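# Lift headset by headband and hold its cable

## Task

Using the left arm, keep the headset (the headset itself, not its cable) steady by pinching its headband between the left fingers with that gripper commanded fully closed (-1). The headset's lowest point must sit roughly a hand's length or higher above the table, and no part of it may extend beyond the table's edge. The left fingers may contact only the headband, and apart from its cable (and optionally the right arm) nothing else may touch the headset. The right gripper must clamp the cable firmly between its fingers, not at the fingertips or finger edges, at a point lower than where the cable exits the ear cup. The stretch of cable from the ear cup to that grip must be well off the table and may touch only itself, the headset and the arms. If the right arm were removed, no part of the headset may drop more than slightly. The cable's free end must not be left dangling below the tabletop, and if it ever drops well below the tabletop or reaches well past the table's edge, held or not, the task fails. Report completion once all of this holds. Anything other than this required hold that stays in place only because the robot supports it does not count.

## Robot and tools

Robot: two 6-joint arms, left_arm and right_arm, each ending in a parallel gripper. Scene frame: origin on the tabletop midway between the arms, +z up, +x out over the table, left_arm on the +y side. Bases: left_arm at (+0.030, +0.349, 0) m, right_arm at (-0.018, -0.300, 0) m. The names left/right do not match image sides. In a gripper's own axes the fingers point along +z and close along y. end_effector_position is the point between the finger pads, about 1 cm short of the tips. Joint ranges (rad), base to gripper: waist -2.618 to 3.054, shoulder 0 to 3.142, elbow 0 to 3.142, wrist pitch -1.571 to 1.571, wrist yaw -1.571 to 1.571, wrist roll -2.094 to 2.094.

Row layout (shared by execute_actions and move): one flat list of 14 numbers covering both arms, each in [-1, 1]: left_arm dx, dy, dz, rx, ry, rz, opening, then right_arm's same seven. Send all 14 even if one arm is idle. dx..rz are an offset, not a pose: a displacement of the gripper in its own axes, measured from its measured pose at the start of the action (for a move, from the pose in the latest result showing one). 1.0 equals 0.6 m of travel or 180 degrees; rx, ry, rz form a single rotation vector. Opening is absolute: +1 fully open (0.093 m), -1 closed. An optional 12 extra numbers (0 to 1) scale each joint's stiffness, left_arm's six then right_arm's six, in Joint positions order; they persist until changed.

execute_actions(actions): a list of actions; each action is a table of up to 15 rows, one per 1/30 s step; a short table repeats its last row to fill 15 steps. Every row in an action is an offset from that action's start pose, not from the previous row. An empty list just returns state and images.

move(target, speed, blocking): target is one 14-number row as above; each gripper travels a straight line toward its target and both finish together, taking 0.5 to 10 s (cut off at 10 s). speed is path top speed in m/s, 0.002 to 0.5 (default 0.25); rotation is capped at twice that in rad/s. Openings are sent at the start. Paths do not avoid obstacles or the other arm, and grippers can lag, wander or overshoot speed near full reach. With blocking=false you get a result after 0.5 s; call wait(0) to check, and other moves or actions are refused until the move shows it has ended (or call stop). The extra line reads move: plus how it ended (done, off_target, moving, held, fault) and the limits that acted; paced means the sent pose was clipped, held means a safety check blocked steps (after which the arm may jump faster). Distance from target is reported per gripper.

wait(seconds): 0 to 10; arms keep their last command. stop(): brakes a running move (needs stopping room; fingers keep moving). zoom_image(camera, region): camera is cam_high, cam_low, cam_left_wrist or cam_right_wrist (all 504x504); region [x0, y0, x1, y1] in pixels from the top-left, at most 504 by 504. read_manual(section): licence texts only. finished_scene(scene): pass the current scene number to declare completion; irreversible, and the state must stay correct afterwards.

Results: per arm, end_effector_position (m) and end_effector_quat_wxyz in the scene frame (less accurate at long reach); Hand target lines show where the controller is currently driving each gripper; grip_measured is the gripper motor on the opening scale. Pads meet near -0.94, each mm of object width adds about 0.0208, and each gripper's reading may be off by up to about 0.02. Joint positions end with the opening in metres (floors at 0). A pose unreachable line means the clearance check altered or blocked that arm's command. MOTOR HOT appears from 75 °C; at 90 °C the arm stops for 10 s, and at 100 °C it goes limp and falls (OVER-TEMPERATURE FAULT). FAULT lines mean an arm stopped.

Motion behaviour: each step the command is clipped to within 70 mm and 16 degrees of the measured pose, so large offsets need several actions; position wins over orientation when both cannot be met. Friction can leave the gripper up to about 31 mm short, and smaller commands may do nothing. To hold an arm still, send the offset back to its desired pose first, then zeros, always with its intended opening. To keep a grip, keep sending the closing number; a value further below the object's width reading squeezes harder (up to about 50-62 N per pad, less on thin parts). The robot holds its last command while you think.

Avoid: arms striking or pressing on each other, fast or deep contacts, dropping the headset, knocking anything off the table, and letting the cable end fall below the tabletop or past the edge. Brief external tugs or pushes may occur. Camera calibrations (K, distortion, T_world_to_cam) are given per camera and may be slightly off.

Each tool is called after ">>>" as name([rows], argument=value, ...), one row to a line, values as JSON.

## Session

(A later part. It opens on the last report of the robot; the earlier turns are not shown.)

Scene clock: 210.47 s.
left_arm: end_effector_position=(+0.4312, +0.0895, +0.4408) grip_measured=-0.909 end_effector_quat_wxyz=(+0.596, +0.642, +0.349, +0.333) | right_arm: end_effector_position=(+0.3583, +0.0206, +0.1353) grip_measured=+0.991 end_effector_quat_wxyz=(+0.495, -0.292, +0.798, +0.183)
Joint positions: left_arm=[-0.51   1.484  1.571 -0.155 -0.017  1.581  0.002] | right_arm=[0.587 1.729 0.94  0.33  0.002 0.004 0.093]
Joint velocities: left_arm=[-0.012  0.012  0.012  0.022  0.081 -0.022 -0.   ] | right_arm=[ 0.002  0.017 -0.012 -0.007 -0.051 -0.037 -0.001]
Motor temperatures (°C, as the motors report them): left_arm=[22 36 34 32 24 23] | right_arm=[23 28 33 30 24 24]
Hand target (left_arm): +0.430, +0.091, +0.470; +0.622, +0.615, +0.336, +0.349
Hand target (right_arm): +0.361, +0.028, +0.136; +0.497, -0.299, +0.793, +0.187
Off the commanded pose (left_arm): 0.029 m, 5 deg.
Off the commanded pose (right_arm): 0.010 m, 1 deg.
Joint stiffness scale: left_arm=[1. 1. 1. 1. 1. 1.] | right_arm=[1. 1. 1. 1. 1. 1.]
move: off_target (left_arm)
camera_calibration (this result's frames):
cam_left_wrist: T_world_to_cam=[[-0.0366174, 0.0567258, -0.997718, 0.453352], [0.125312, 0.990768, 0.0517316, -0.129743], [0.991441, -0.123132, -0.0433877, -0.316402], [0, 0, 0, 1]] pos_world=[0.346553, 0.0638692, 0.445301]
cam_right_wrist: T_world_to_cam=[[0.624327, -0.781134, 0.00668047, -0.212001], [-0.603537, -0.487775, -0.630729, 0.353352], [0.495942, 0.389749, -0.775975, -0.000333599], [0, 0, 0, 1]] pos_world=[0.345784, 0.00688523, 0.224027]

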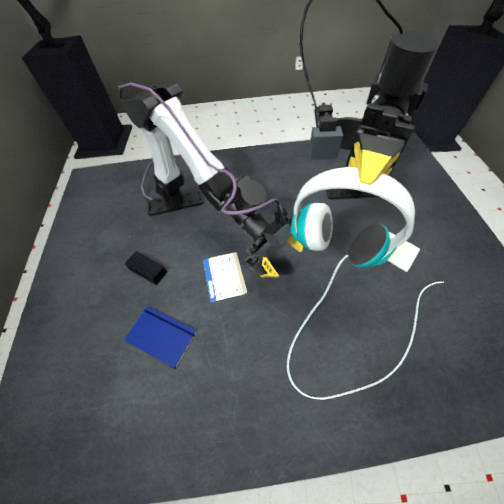

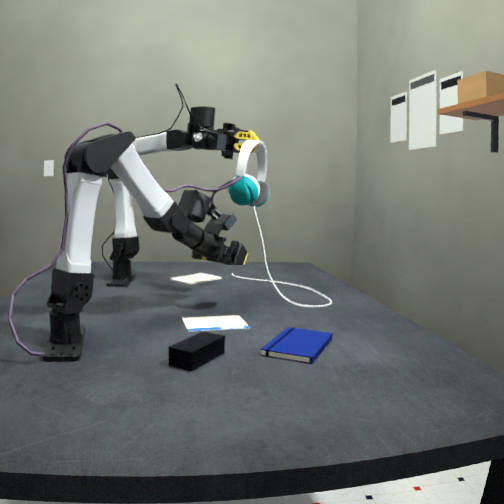

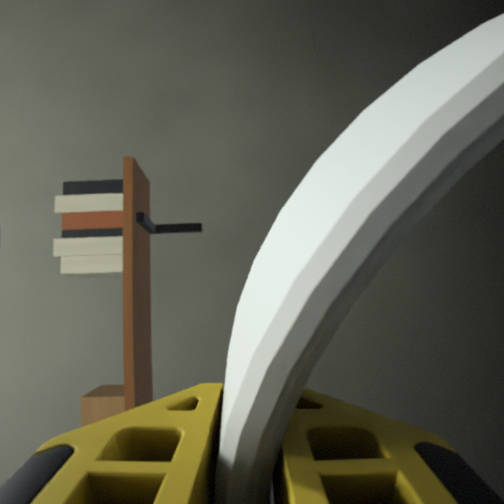

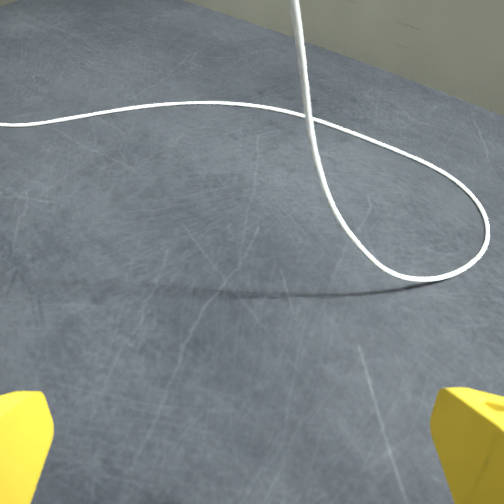

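>>> move(target=[0,0.048,0,-0.027,0,0,-1,-0.087,-0.052,0.157,0,-0.055,0,1], speed=0.12)

>>> zoom_image(camera="cam_low", region=[180, 130, 340, 310])

>>> zoom_image(camera="cam_high", region=[240, 160, 440, 360])

Scene clock: 254.50 s.
left_arm: end_effector_position=(+0.4309, +0.0897, +0.4362) grip_measured=-0.909 end_effector_quat_wxyz=(+0.589, +0.648, +0.352, +0.330) | right_arm: end_effector_position=(+0.4548, +0.0636, +0.1417) grip_measured=+0.991 end_effector_quat_wxyz=(+0.559, -0.273, +0.755, +0.207)
Joint positions: left_arm=[-0.51   1.484  1.571 -0.174 -0.017  1.581  0.002] | right_arm=[ 0.519  2.083  1.294  0.494 -0.06  -0.011  0.093]
Joint velocities: left_arm=[-0.002  0.007 -0.012 -0.007  0.007 -0.007  0.   ] | right_arm=[-0.002 -0.012  0.007  0.007 -0.037 -0.007  0.   ]
Motor temperatures (°C, as the motors report them): left_arm=[22 32 39 38 24 23] | right_arm=[23 31 36 35 24 24]
Hand target (left_arm): +0.430, +0.090, +0.469; +0.622, +0.616, +0.336, +0.348
Hand target (right_arm): +0.461, +0.065, +0.141; +0.562, -0.276, +0.751, +0.207
Off the commanded pose (left_arm): 0.033 m, 6 deg.
Off the commanded pose (right_arm): 0.007 m, 1 deg.
Joint stiffness scale: left_arm=[1. 1. 1. 1. 1. 1.] | right_arm=[1. 1. 1. 1. 1. 1.]
move: off_target (left_arm)
camera_calibration (this result's frames):
cam_left_wrist: T_world_to_cam=[[-0.0525309, 0.0671392, -0.99636, 0.454061], [0.126204, 0.990184, 0.0600693, -0.133631], [0.990612, -0.122589, -0.0604885, -0.308512], [0, 0, 0, 1]] pos_world=[0.346332, 0.0640137, 0.441774]
cam_right_wrist: T_world_to_cam=[[0.62035, -0.784322, -0.00221551, -0.235444], [-0.520724, -0.409745, -0.748969, 0.410733], [0.586525, 0.465777, -0.662601, -0.122088], [0, 0, 0, 1]] pos_world=[0.431545, 0.0404979, 0.226209]

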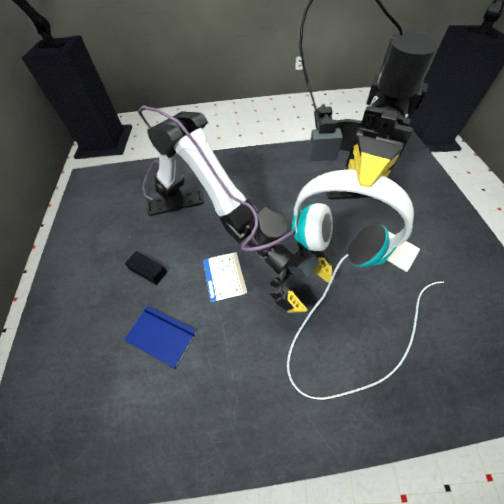

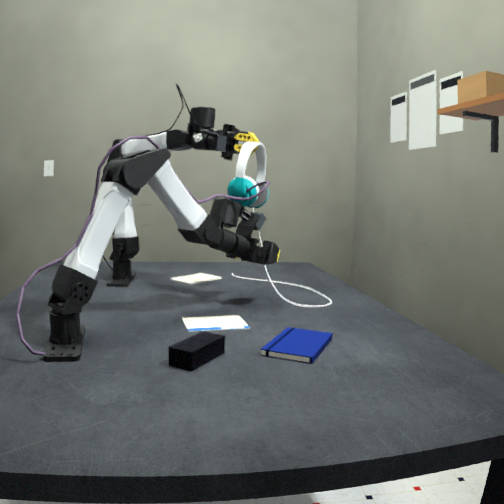

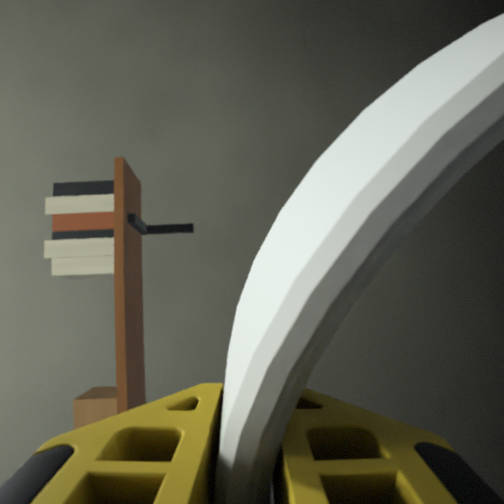

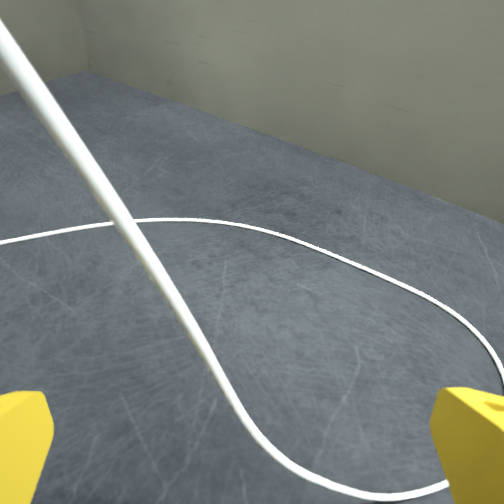

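Region (180, 130, 340, 310) of cam_low's 504x504 image, scaled by 2.800, with more detail than that image has.

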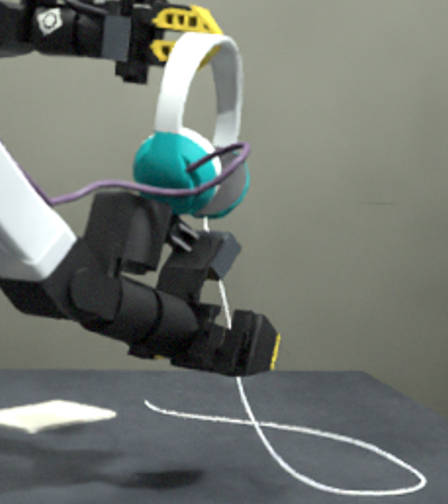

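Region (240, 160, 440, 360) of cam_high's 504x504 image, scaled by 2.520, with more detail than that image has.

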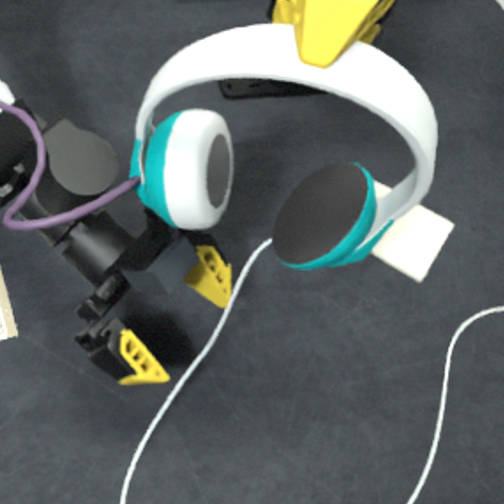

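>>> move(target=[0,0.055,0,-0.033,0,0,-1,-0.013,0,0.045,0,0,0,0], speed=0.06)

>>> zoom_image(camera="cam_high", region=[240, 160, 440, 360])

Scene clock: 283.17 s.
left_arm: end_effector_position=(+0.4326, +0.0921, +0.4393) grip_measured=-0.909 end_effector_quat_wxyz=(+0.587, +0.644, +0.349, +0.343) | right_arm: end_effector_position=(+0.4740, +0.0778, +0.1507) grip_measured=+0.001 end_effector_quat_wxyz=(+0.569, -0.271, +0.747, +0.210)
Joint positions: left_arm=[-0.51   1.484  1.571 -0.161 -0.034  1.6    0.002] | right_arm=[ 0.519  2.15   1.415  0.468 -0.06  -0.011  0.045]
Joint velocities: left_arm=[ 0.002 -0.017  0.022 -0.007 -0.051 -0.022  0.001] | right_arm=[-0.007 -0.022 -0.022 -0.051 -0.051 -0.081 -0.   ]
Motor temperatures (°C, as the motors report them): left_arm=[22 31 41 41 24 23] | right_arm=[23 38 38 37 24 24]
Hand target (left_arm): +0.431, +0.090, +0.468; +0.622, +0.617, +0.335, +0.348
Hand target (right_arm): +0.476, +0.081, +0.141; +0.559, -0.273, +0.755, +0.207
Off the commanded pose (left_arm): 0.030 m, 5 deg.
Off the commanded pose (right_arm): 0.010 m, 2 deg.
Joint stiffness scale: left_arm=[1. 1. 1. 1. 1. 1.] | right_arm=[1. 1. 1. 1. 1. 1.]
move: off_target (left_arm)
camera_calibration (this result's frames):
cam_left_wrist: T_world_to_cam=[[-0.0321252, 0.0766884, -0.996537, 0.447493], [0.108969, 0.991377, 0.0727785, -0.13463], [0.993526, -0.106254, -0.0402049, -0.321456], [0, 0, 0, 1]] pos_world=[0.348422, 0.0649956, 0.442818]
cam_right_wrist: T_world_to_cam=[[0.620679, -0.784064, -0.0014626, -0.23638], [-0.503673, -0.397286, -0.767123, 0.426958], [0.600892, 0.476874, -0.641498, -0.144848], [0, 0, 0, 1]] pos_world=[0.448802, 0.0533614, 0.234264]

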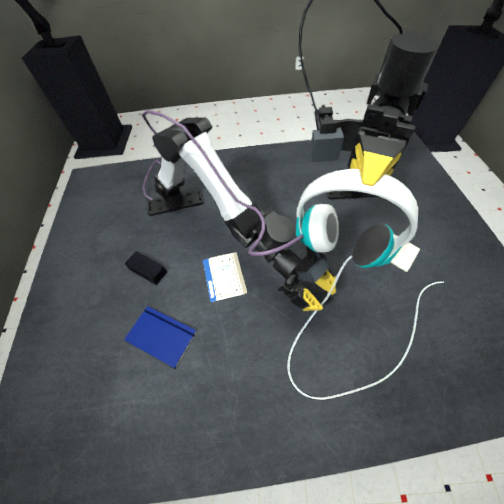

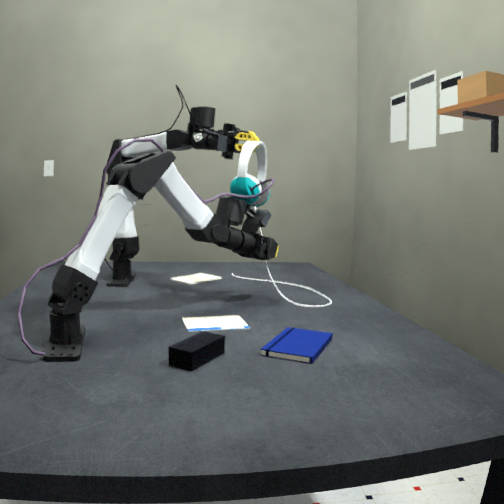

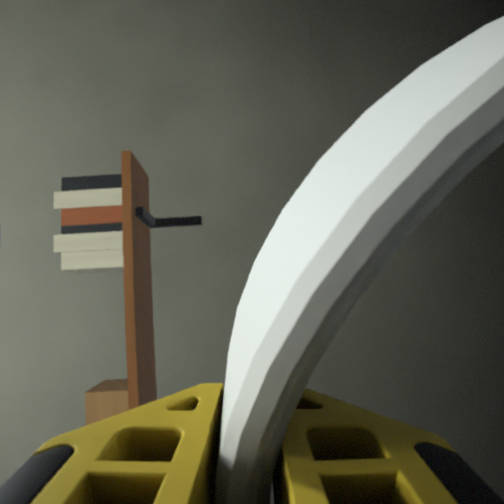

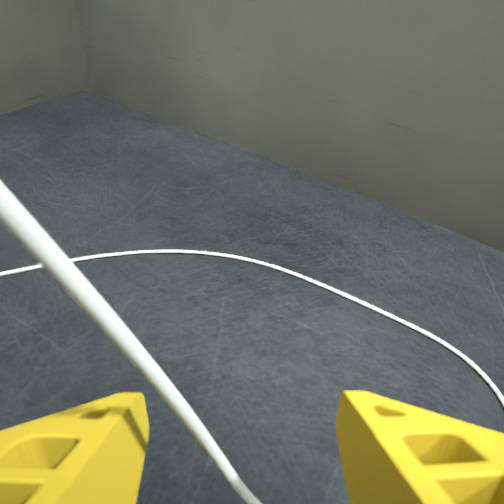

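Region (240, 160, 440, 360) of cam_high's 504x504 image, scaled by 2.520, with more detail than that image has.

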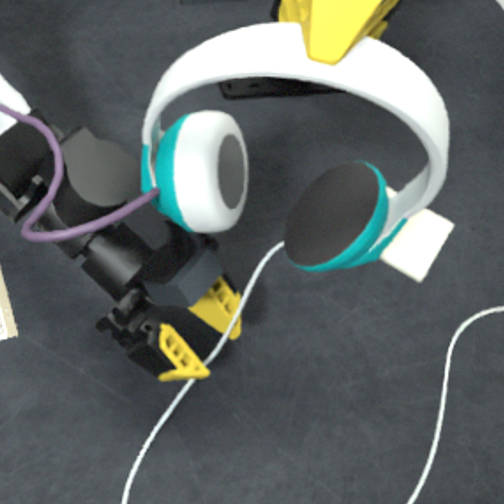

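>>> move(target=[0,0.14,0,-0.035,0,0,-1,0.04,0,0.0,0,0.01,0,0.3], speed=0.08)

>>> zoom_image(camera="cam_high", region=[240, 160, 440, 360])

>>> zoom_image(camera="cam_low", region=[180, 110, 340, 290])

Scene clock: 289.93 s.
left_arm: end_effector_position=(+0.4395, +0.0886, +0.4987) grip_measured=-0.909 end_effector_quat_wxyz=(+0.598, +0.633, +0.345, +0.352) | right_arm: end_effector_position=(+0.4723, +0.0766, +0.1470) grip_measured=+0.299 end_effector_quat_wxyz=(+0.570, -0.271, +0.747, +0.210)
Joint positions: left_arm=[-0.51   1.6    1.904 -0.343 -0.04   1.602  0.002] | right_arm=[ 0.519  2.15   1.397  0.487 -0.06  -0.011  0.06 ]
Joint velocities: left_arm=[-0.002  0.017 -0.012  0.007 -0.066 -0.022  0.   ] | right_arm=[ 0.002 -0.007  0.007  0.11  -0.066  0.037  0.001]
Motor temperatures (°C, as the motors report them): left_arm=[22 31 42 42 24 23] | right_arm=[23 39 38 37 24 24]
Hand target (left_arm): +0.436, +0.089, +0.523; +0.621, +0.611, +0.330, +0.363
Hand target (right_arm): +0.469, +0.074, +0.128; +0.557, -0.274, +0.756, +0.206
Off the commanded pose (left_arm): 0.025 m, 4 deg.
Off the commanded pose (right_arm): 0.020 m, 2 deg.
Joint stiffness scale: left_arm=[1. 1. 1. 1. 1. 1.] | right_arm=[1. 1. 1. 1. 1. 1.]
move: off_target (left_arm, right_arm)
camera_calibration (this result's frames):
cam_left_wrist: T_world_to_cam=[[-0.00108441, 0.0586865, -0.998276, 0.49604], [0.101722, 0.993105, 0.058272, -0.12602], [0.994812, -0.101483, -0.00704664, -0.343832], [0, 0, 0, 1]] pos_world=[0.355405, 0.0611468, 0.500105]
cam_right_wrist: T_world_to_cam=[[0.62068, -0.784063, -0.00142708, -0.236326], [-0.502968, -0.396762, -0.767856, 0.422506], [0.601481, 0.477311, -0.64062, -0.146041], [0, 0, 0, 1]] pos_world=[0.447031, 0.0520469, 0.23053]

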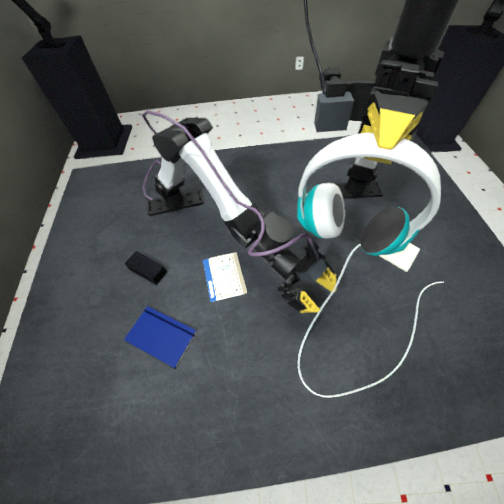

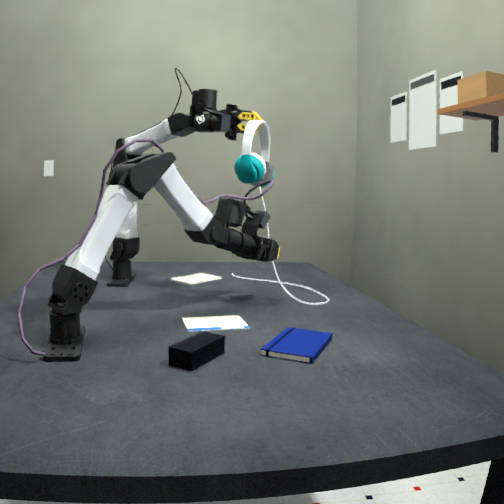

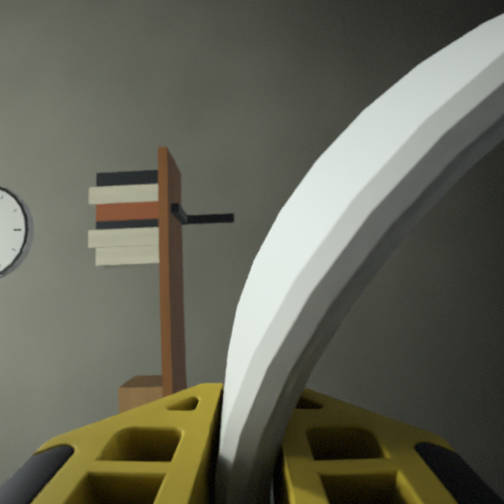

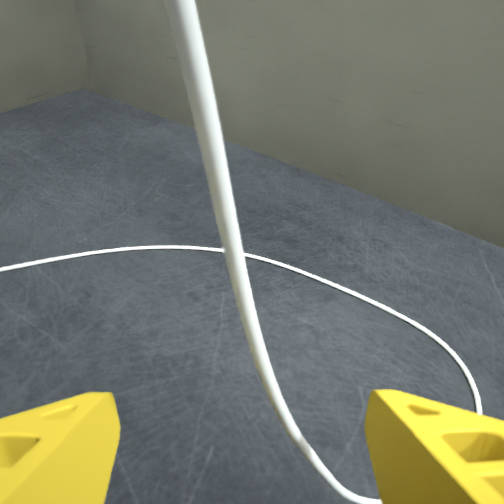

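Region (240, 160, 440, 360) of cam_high's 504x504 image, scaled by 2.520, with more detail than that image has.

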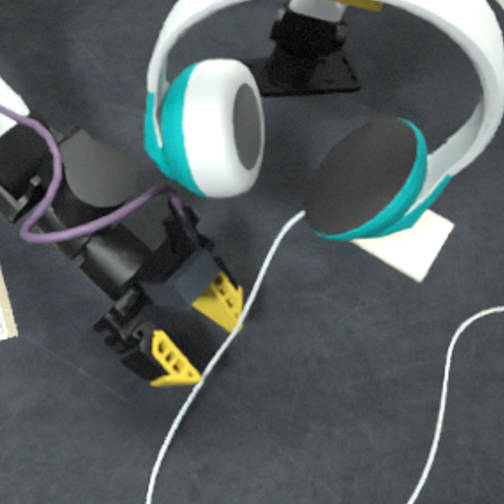

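Region (180, 110, 340, 290) of cam_low's 504x504 image, scaled by 2.800, with more detail than that image has.

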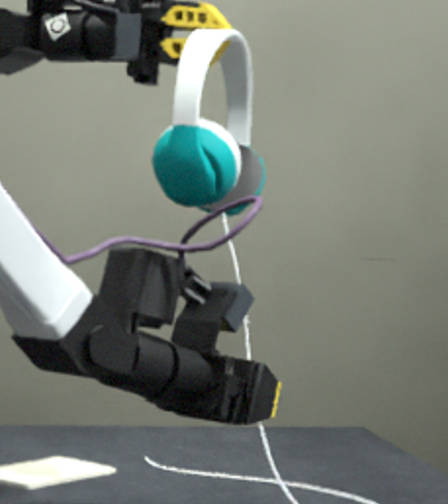

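>>> move(target=[0,0.042,0,-0.024,0,0,-1,0.0,0,0.05,0,0.0,0,0.3], speed=0.06)

>>> zoom_image(camera="cam_high", region=[260, 220, 400, 360])

Scene clock: 295.13 s.
left_arm: end_effector_position=(+0.4410, +0.0877, +0.4899) grip_measured=-0.909 end_effector_quat_wxyz=(+0.587, +0.642, +0.350, +0.346) | right_arm: end_effector_position=(+0.4926, +0.0917, +0.1514) grip_measured=+0.299 end_effector_quat_wxyz=(+0.582, -0.268, +0.737, +0.214)
Joint positions: left_arm=[-0.51   1.605  1.904 -0.369 -0.04   1.602  0.002] | right_arm=[ 0.519  2.235  1.525  0.477 -0.06  -0.011  0.06 ]
Joint velocities: left_arm=[ 0.022  0.002 -0.012  0.007  0.022 -0.007  0.001] | right_arm=[-0.007  0.002  0.002 -0.022  0.066  0.022 -0.   ]
Motor temperatures (°C, as the motors report them): left_arm=[22 31 42 42 24 23] | right_arm=[23 40 37 37 24 24]
Hand target (left_arm): +0.438, +0.089, +0.523; +0.620, +0.610, +0.332, +0.365
Hand target (right_arm): +0.494, +0.094, +0.139; +0.570, -0.271, +0.747, +0.210
Off the commanded pose (left_arm): 0.034 m, 6 deg.
Off the commanded pose (right_arm): 0.013 m, 2 deg.
Joint stiffness scale: left_arm=[1. 1. 1. 1. 1. 1.] | right_arm=[1. 1. 1. 1. 1. 1.]
move: off_target (left_arm, right_arm)
camera_calibration (this result's frames):
cam_left_wrist: T_world_to_cam=[[-0.0275146, 0.0759817, -0.99673, 0.496633], [0.103458, 0.991969, 0.0727629, -0.132494], [0.994253, -0.101118, -0.0351545, -0.331409], [0, 0, 0, 1]] pos_world=[0.356877, 0.0601837, 0.492999]
cam_right_wrist: T_world_to_cam=[[0.620705, -0.784044, -0.000396178, -0.237274], [-0.482226, -0.381365, -0.788682, 0.433564], [0.61821, 0.489729, -0.614802, -0.175939], [0, 0, 0, 1]] pos_world=[0.46512, 0.0654749, 0.233682]

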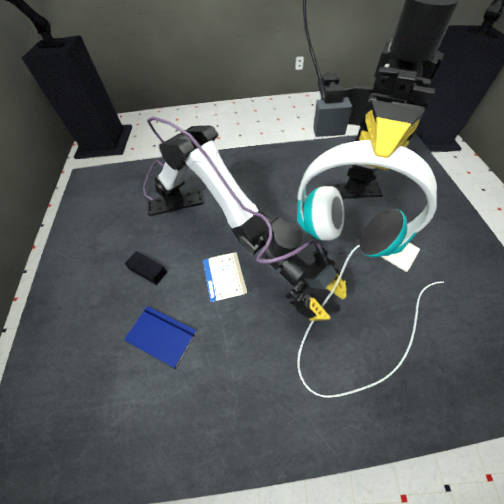

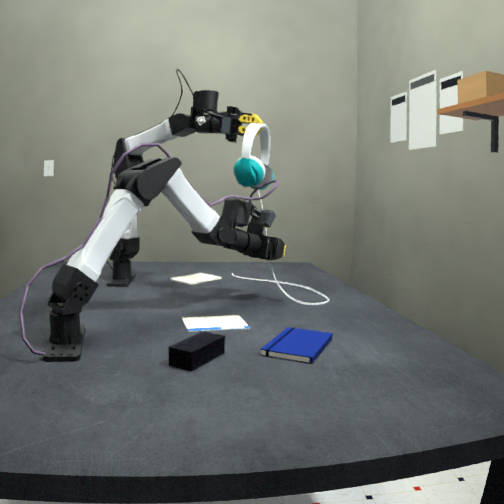

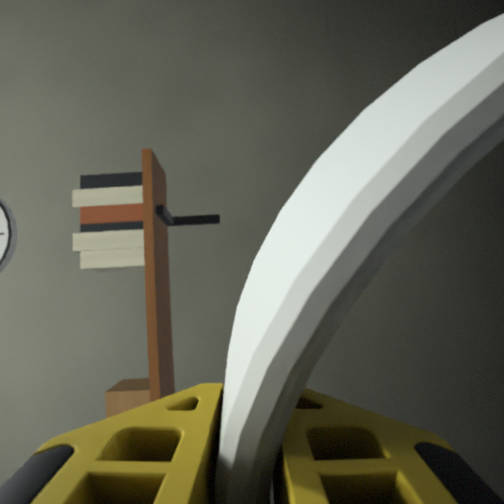

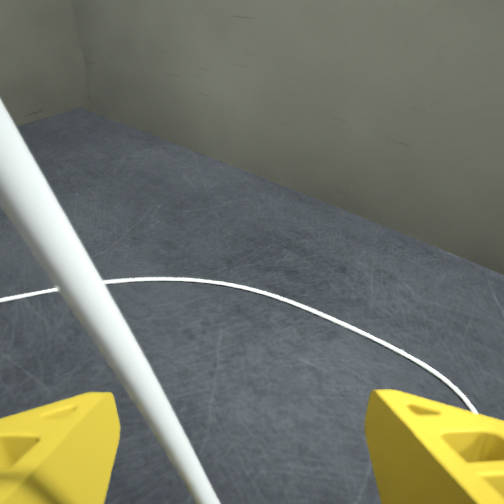

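Region (260, 220, 400, 360) of cam_high's 504x504 image, scaled by 3.600, with more detail than that image has.

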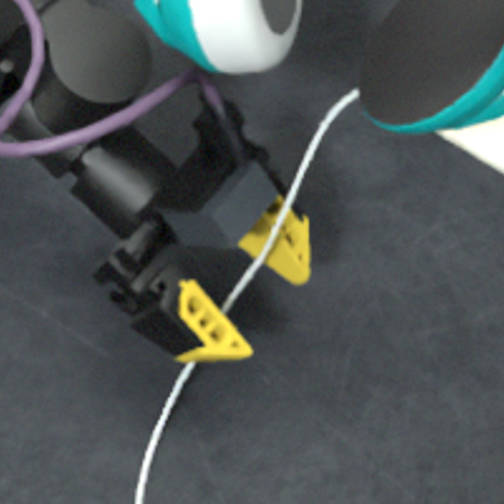

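>>> execute_actions([
  [[0,0.055,0,-0.033,0,0,-1,0,0,0,0,0,0,-1]],
])

>>> wait(seconds=0.7)

>>> zoom_image(camera="cam_high", region=[260, 220, 400, 360])

>>> zoom_image(camera="cam_low", region=[200, 160, 340, 310])

Scene clock: 305.87 s.
left_arm: end_effector_position=(+0.4441, +0.0857, +0.4889) grip_measured=-0.909 end_effector_quat_wxyz=(+0.587, +0.643, +0.350, +0.346) | right_arm: end_effector_position=(+0.4926, +0.0917, +0.1516) grip_measured=-0.998 end_effector_quat_wxyz=(+0.582, -0.268, +0.737, +0.214)
Joint positions: left_arm=[-0.51   1.618  1.914 -0.367 -0.04   1.602  0.002] | right_arm=[ 0.519  2.235  1.526  0.476 -0.06  -0.011  0.   ]
Joint velocities: left_arm=[ 0.007 -0.012  0.002 -0.022 -0.007  0.022 -0.001] | right_arm=[ 0.007 -0.012  0.007 -0.037  0.007  0.022  0.   ]
Motor temperatures (°C, as the motors report them): left_arm=[22 32 42 43 24 23] | right_arm=[23 42 38 37 24 24]
Hand target (left_arm): +0.440, +0.088, +0.522; +0.619, +0.611, +0.332, +0.364
Hand target (right_arm): +0.493, +0.092, +0.151; +0.582, -0.268, +0.737, +0.214
Off the commanded pose (left_arm): 0.034 m, 6 deg.
Off the commanded pose (right_arm): 0.000 m, 0 deg.
Joint stiffness scale: left_arm=[1. 1. 1. 1. 1. 1.] | right_arm=[1. 1. 1. 1. 1. 1.]
camera_calibration (this result's frames):
cam_left_wrist: T_world_to_cam=[[-0.0281509, 0.0763981, -0.99668, 0.496118], [0.103505, 0.991938, 0.0731112, -0.130921], [0.994231, -0.101103, -0.0358315, -0.334389], [0, 0, 0, 1]] pos_world=[0.359977, 0.0581554, 0.492061]
cam_right_wrist: T_world_to_cam=[[0.620705, -0.784044, -0.000396178, -0.237277], [-0.482226, -0.381365, -0.788682, 0.433753], [0.61821, 0.489729, -0.614802, -0.175902], [0, 0, 0, 1]] pos_world=[0.46519, 0.0655268, 0.233854]

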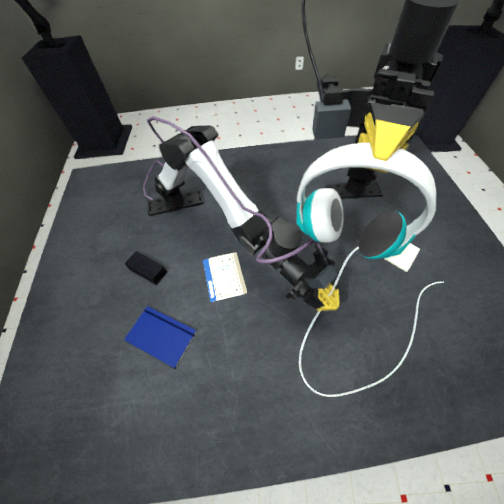

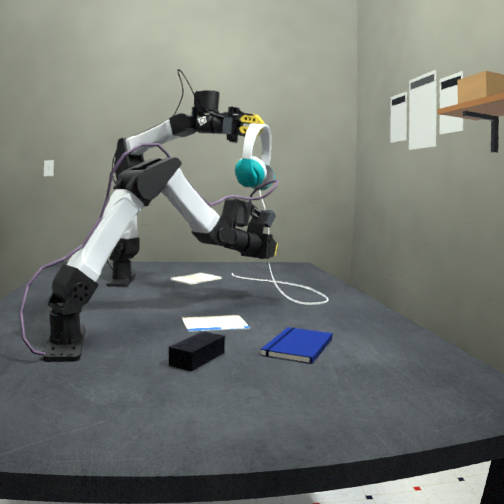

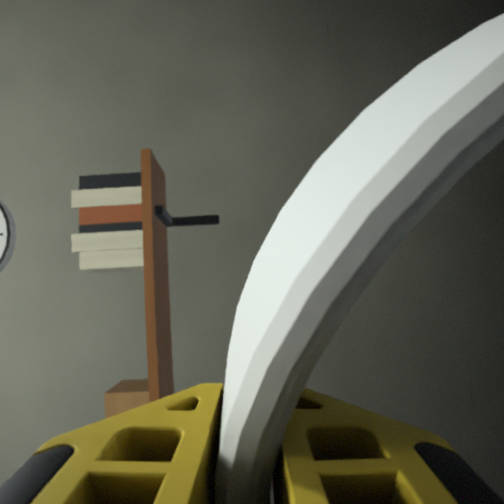

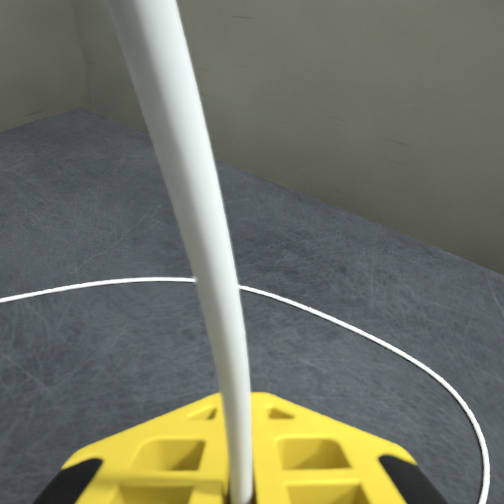

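Scene clock: 306.57 s.
left_arm: end_effector_position=(+0.4441, +0.0857, +0.4889) grip_measured=-0.909 end_effector_quat_wxyz=(+0.587, +0.643, +0.350, +0.346) | right_arm: end_effector_position=(+0.4926, +0.0917, +0.1516) grip_measured=-0.998 end_effector_quat_wxyz=(+0.582, -0.268, +0.737, +0.214)
Joint positions: left_arm=[-0.51   1.618  1.914 -0.367 -0.04   1.602  0.002] | right_arm=[ 0.519  2.235  1.526  0.476 -0.06  -0.011  0.   ]
Joint velocities: left_arm=[ 0.012 -0.002  0.012 -0.022 -0.022 -0.022 -0.   ] | right_arm=[ 0.002  0.012 -0.012 -0.007 -0.022 -0.081  0.   ]
Motor temperatures (°C, as the motors report them): left_arm=[22 32 42 43 24 23] | right_arm=[23 43 38 37 24 24]
Hand target (left_arm): +0.440, +0.088, +0.522; +0.619, +0.611, +0.332, +0.364
Hand target (right_arm): +0.493, +0.092, +0.151; +0.582, -0.268, +0.737, +0.214
Off the commanded pose (left_arm): 0.034 m, 6 deg.
Off the commanded pose (right_arm): 0.000 m, 0 deg.
Joint stiffness scale: left_arm=[1. 1. 1. 1. 1. 1.] | right_arm=[1. 1. 1. 1. 1. 1.]
wait: 0.70 s; at rest by 0.17 s
camera_calibration (this result's frames):
cam_left_wrist: T_world_to_cam=[[-0.0281509, 0.0763981, -0.99668, 0.496118], [0.103505, 0.991938, 0.0731112, -0.130921], [0.994231, -0.101103, -0.0358315, -0.334389], [0, 0, 0, 1]] pos_world=[0.359977, 0.0581554, 0.492061]
cam_right_wrist: T_world_to_cam=[[0.620705, -0.784044, -0.000396178, -0.237277], [-0.482226, -0.381365, -0.788682, 0.433753], [0.61821, 0.489729, -0.614802, -0.175902], [0, 0, 0, 1]] pos_world=[0.46519, 0.0655268, 0.233854]

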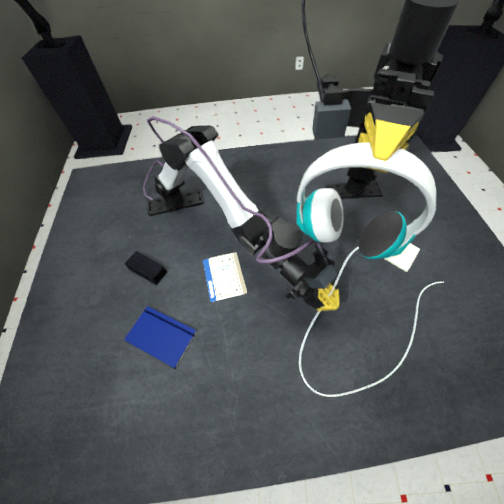

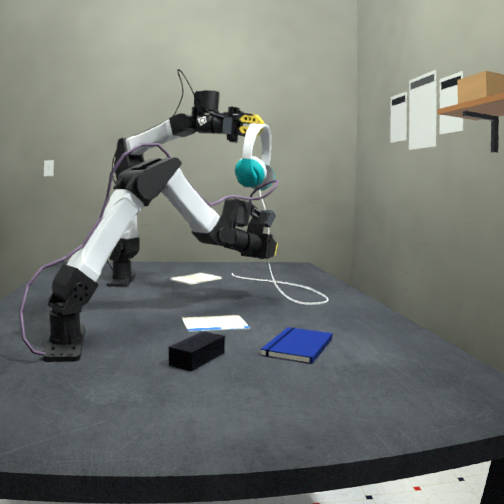

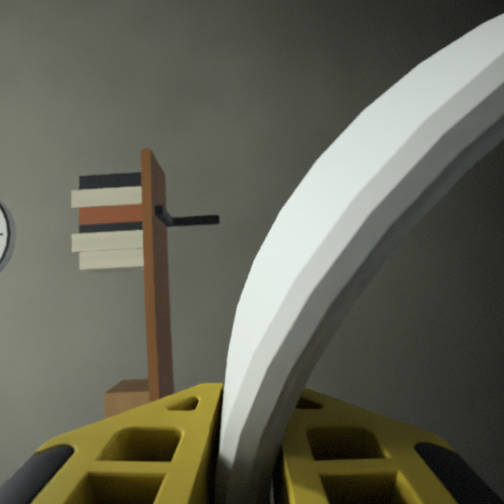

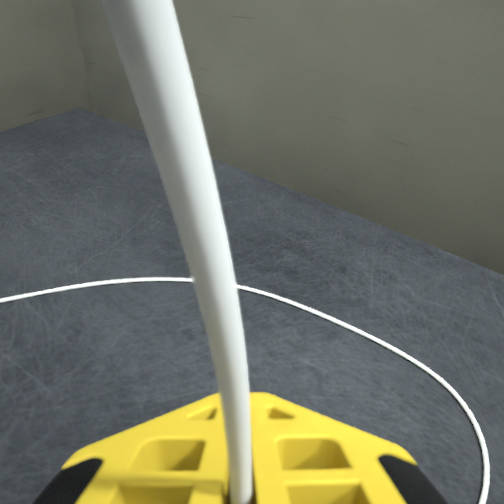

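Region (260, 220, 400, 360) of cam_high's 504x504 image, scaled by 3.600, with more detail than that image has.

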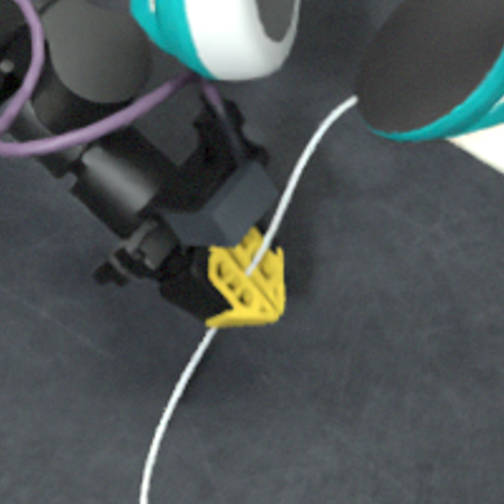

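Region (200, 160, 340, 310) of cam_low's 504x504 image, scaled by 3.360, with more detail than that image has; it fills the left 470 columns of this view, and the rest is white.

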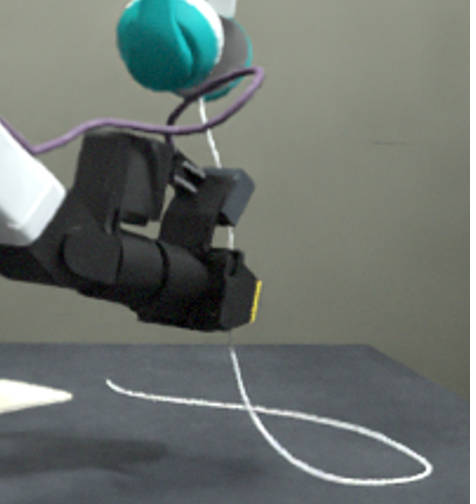

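>>> finished_scene(scene=1)

The scene is finished: the task was done.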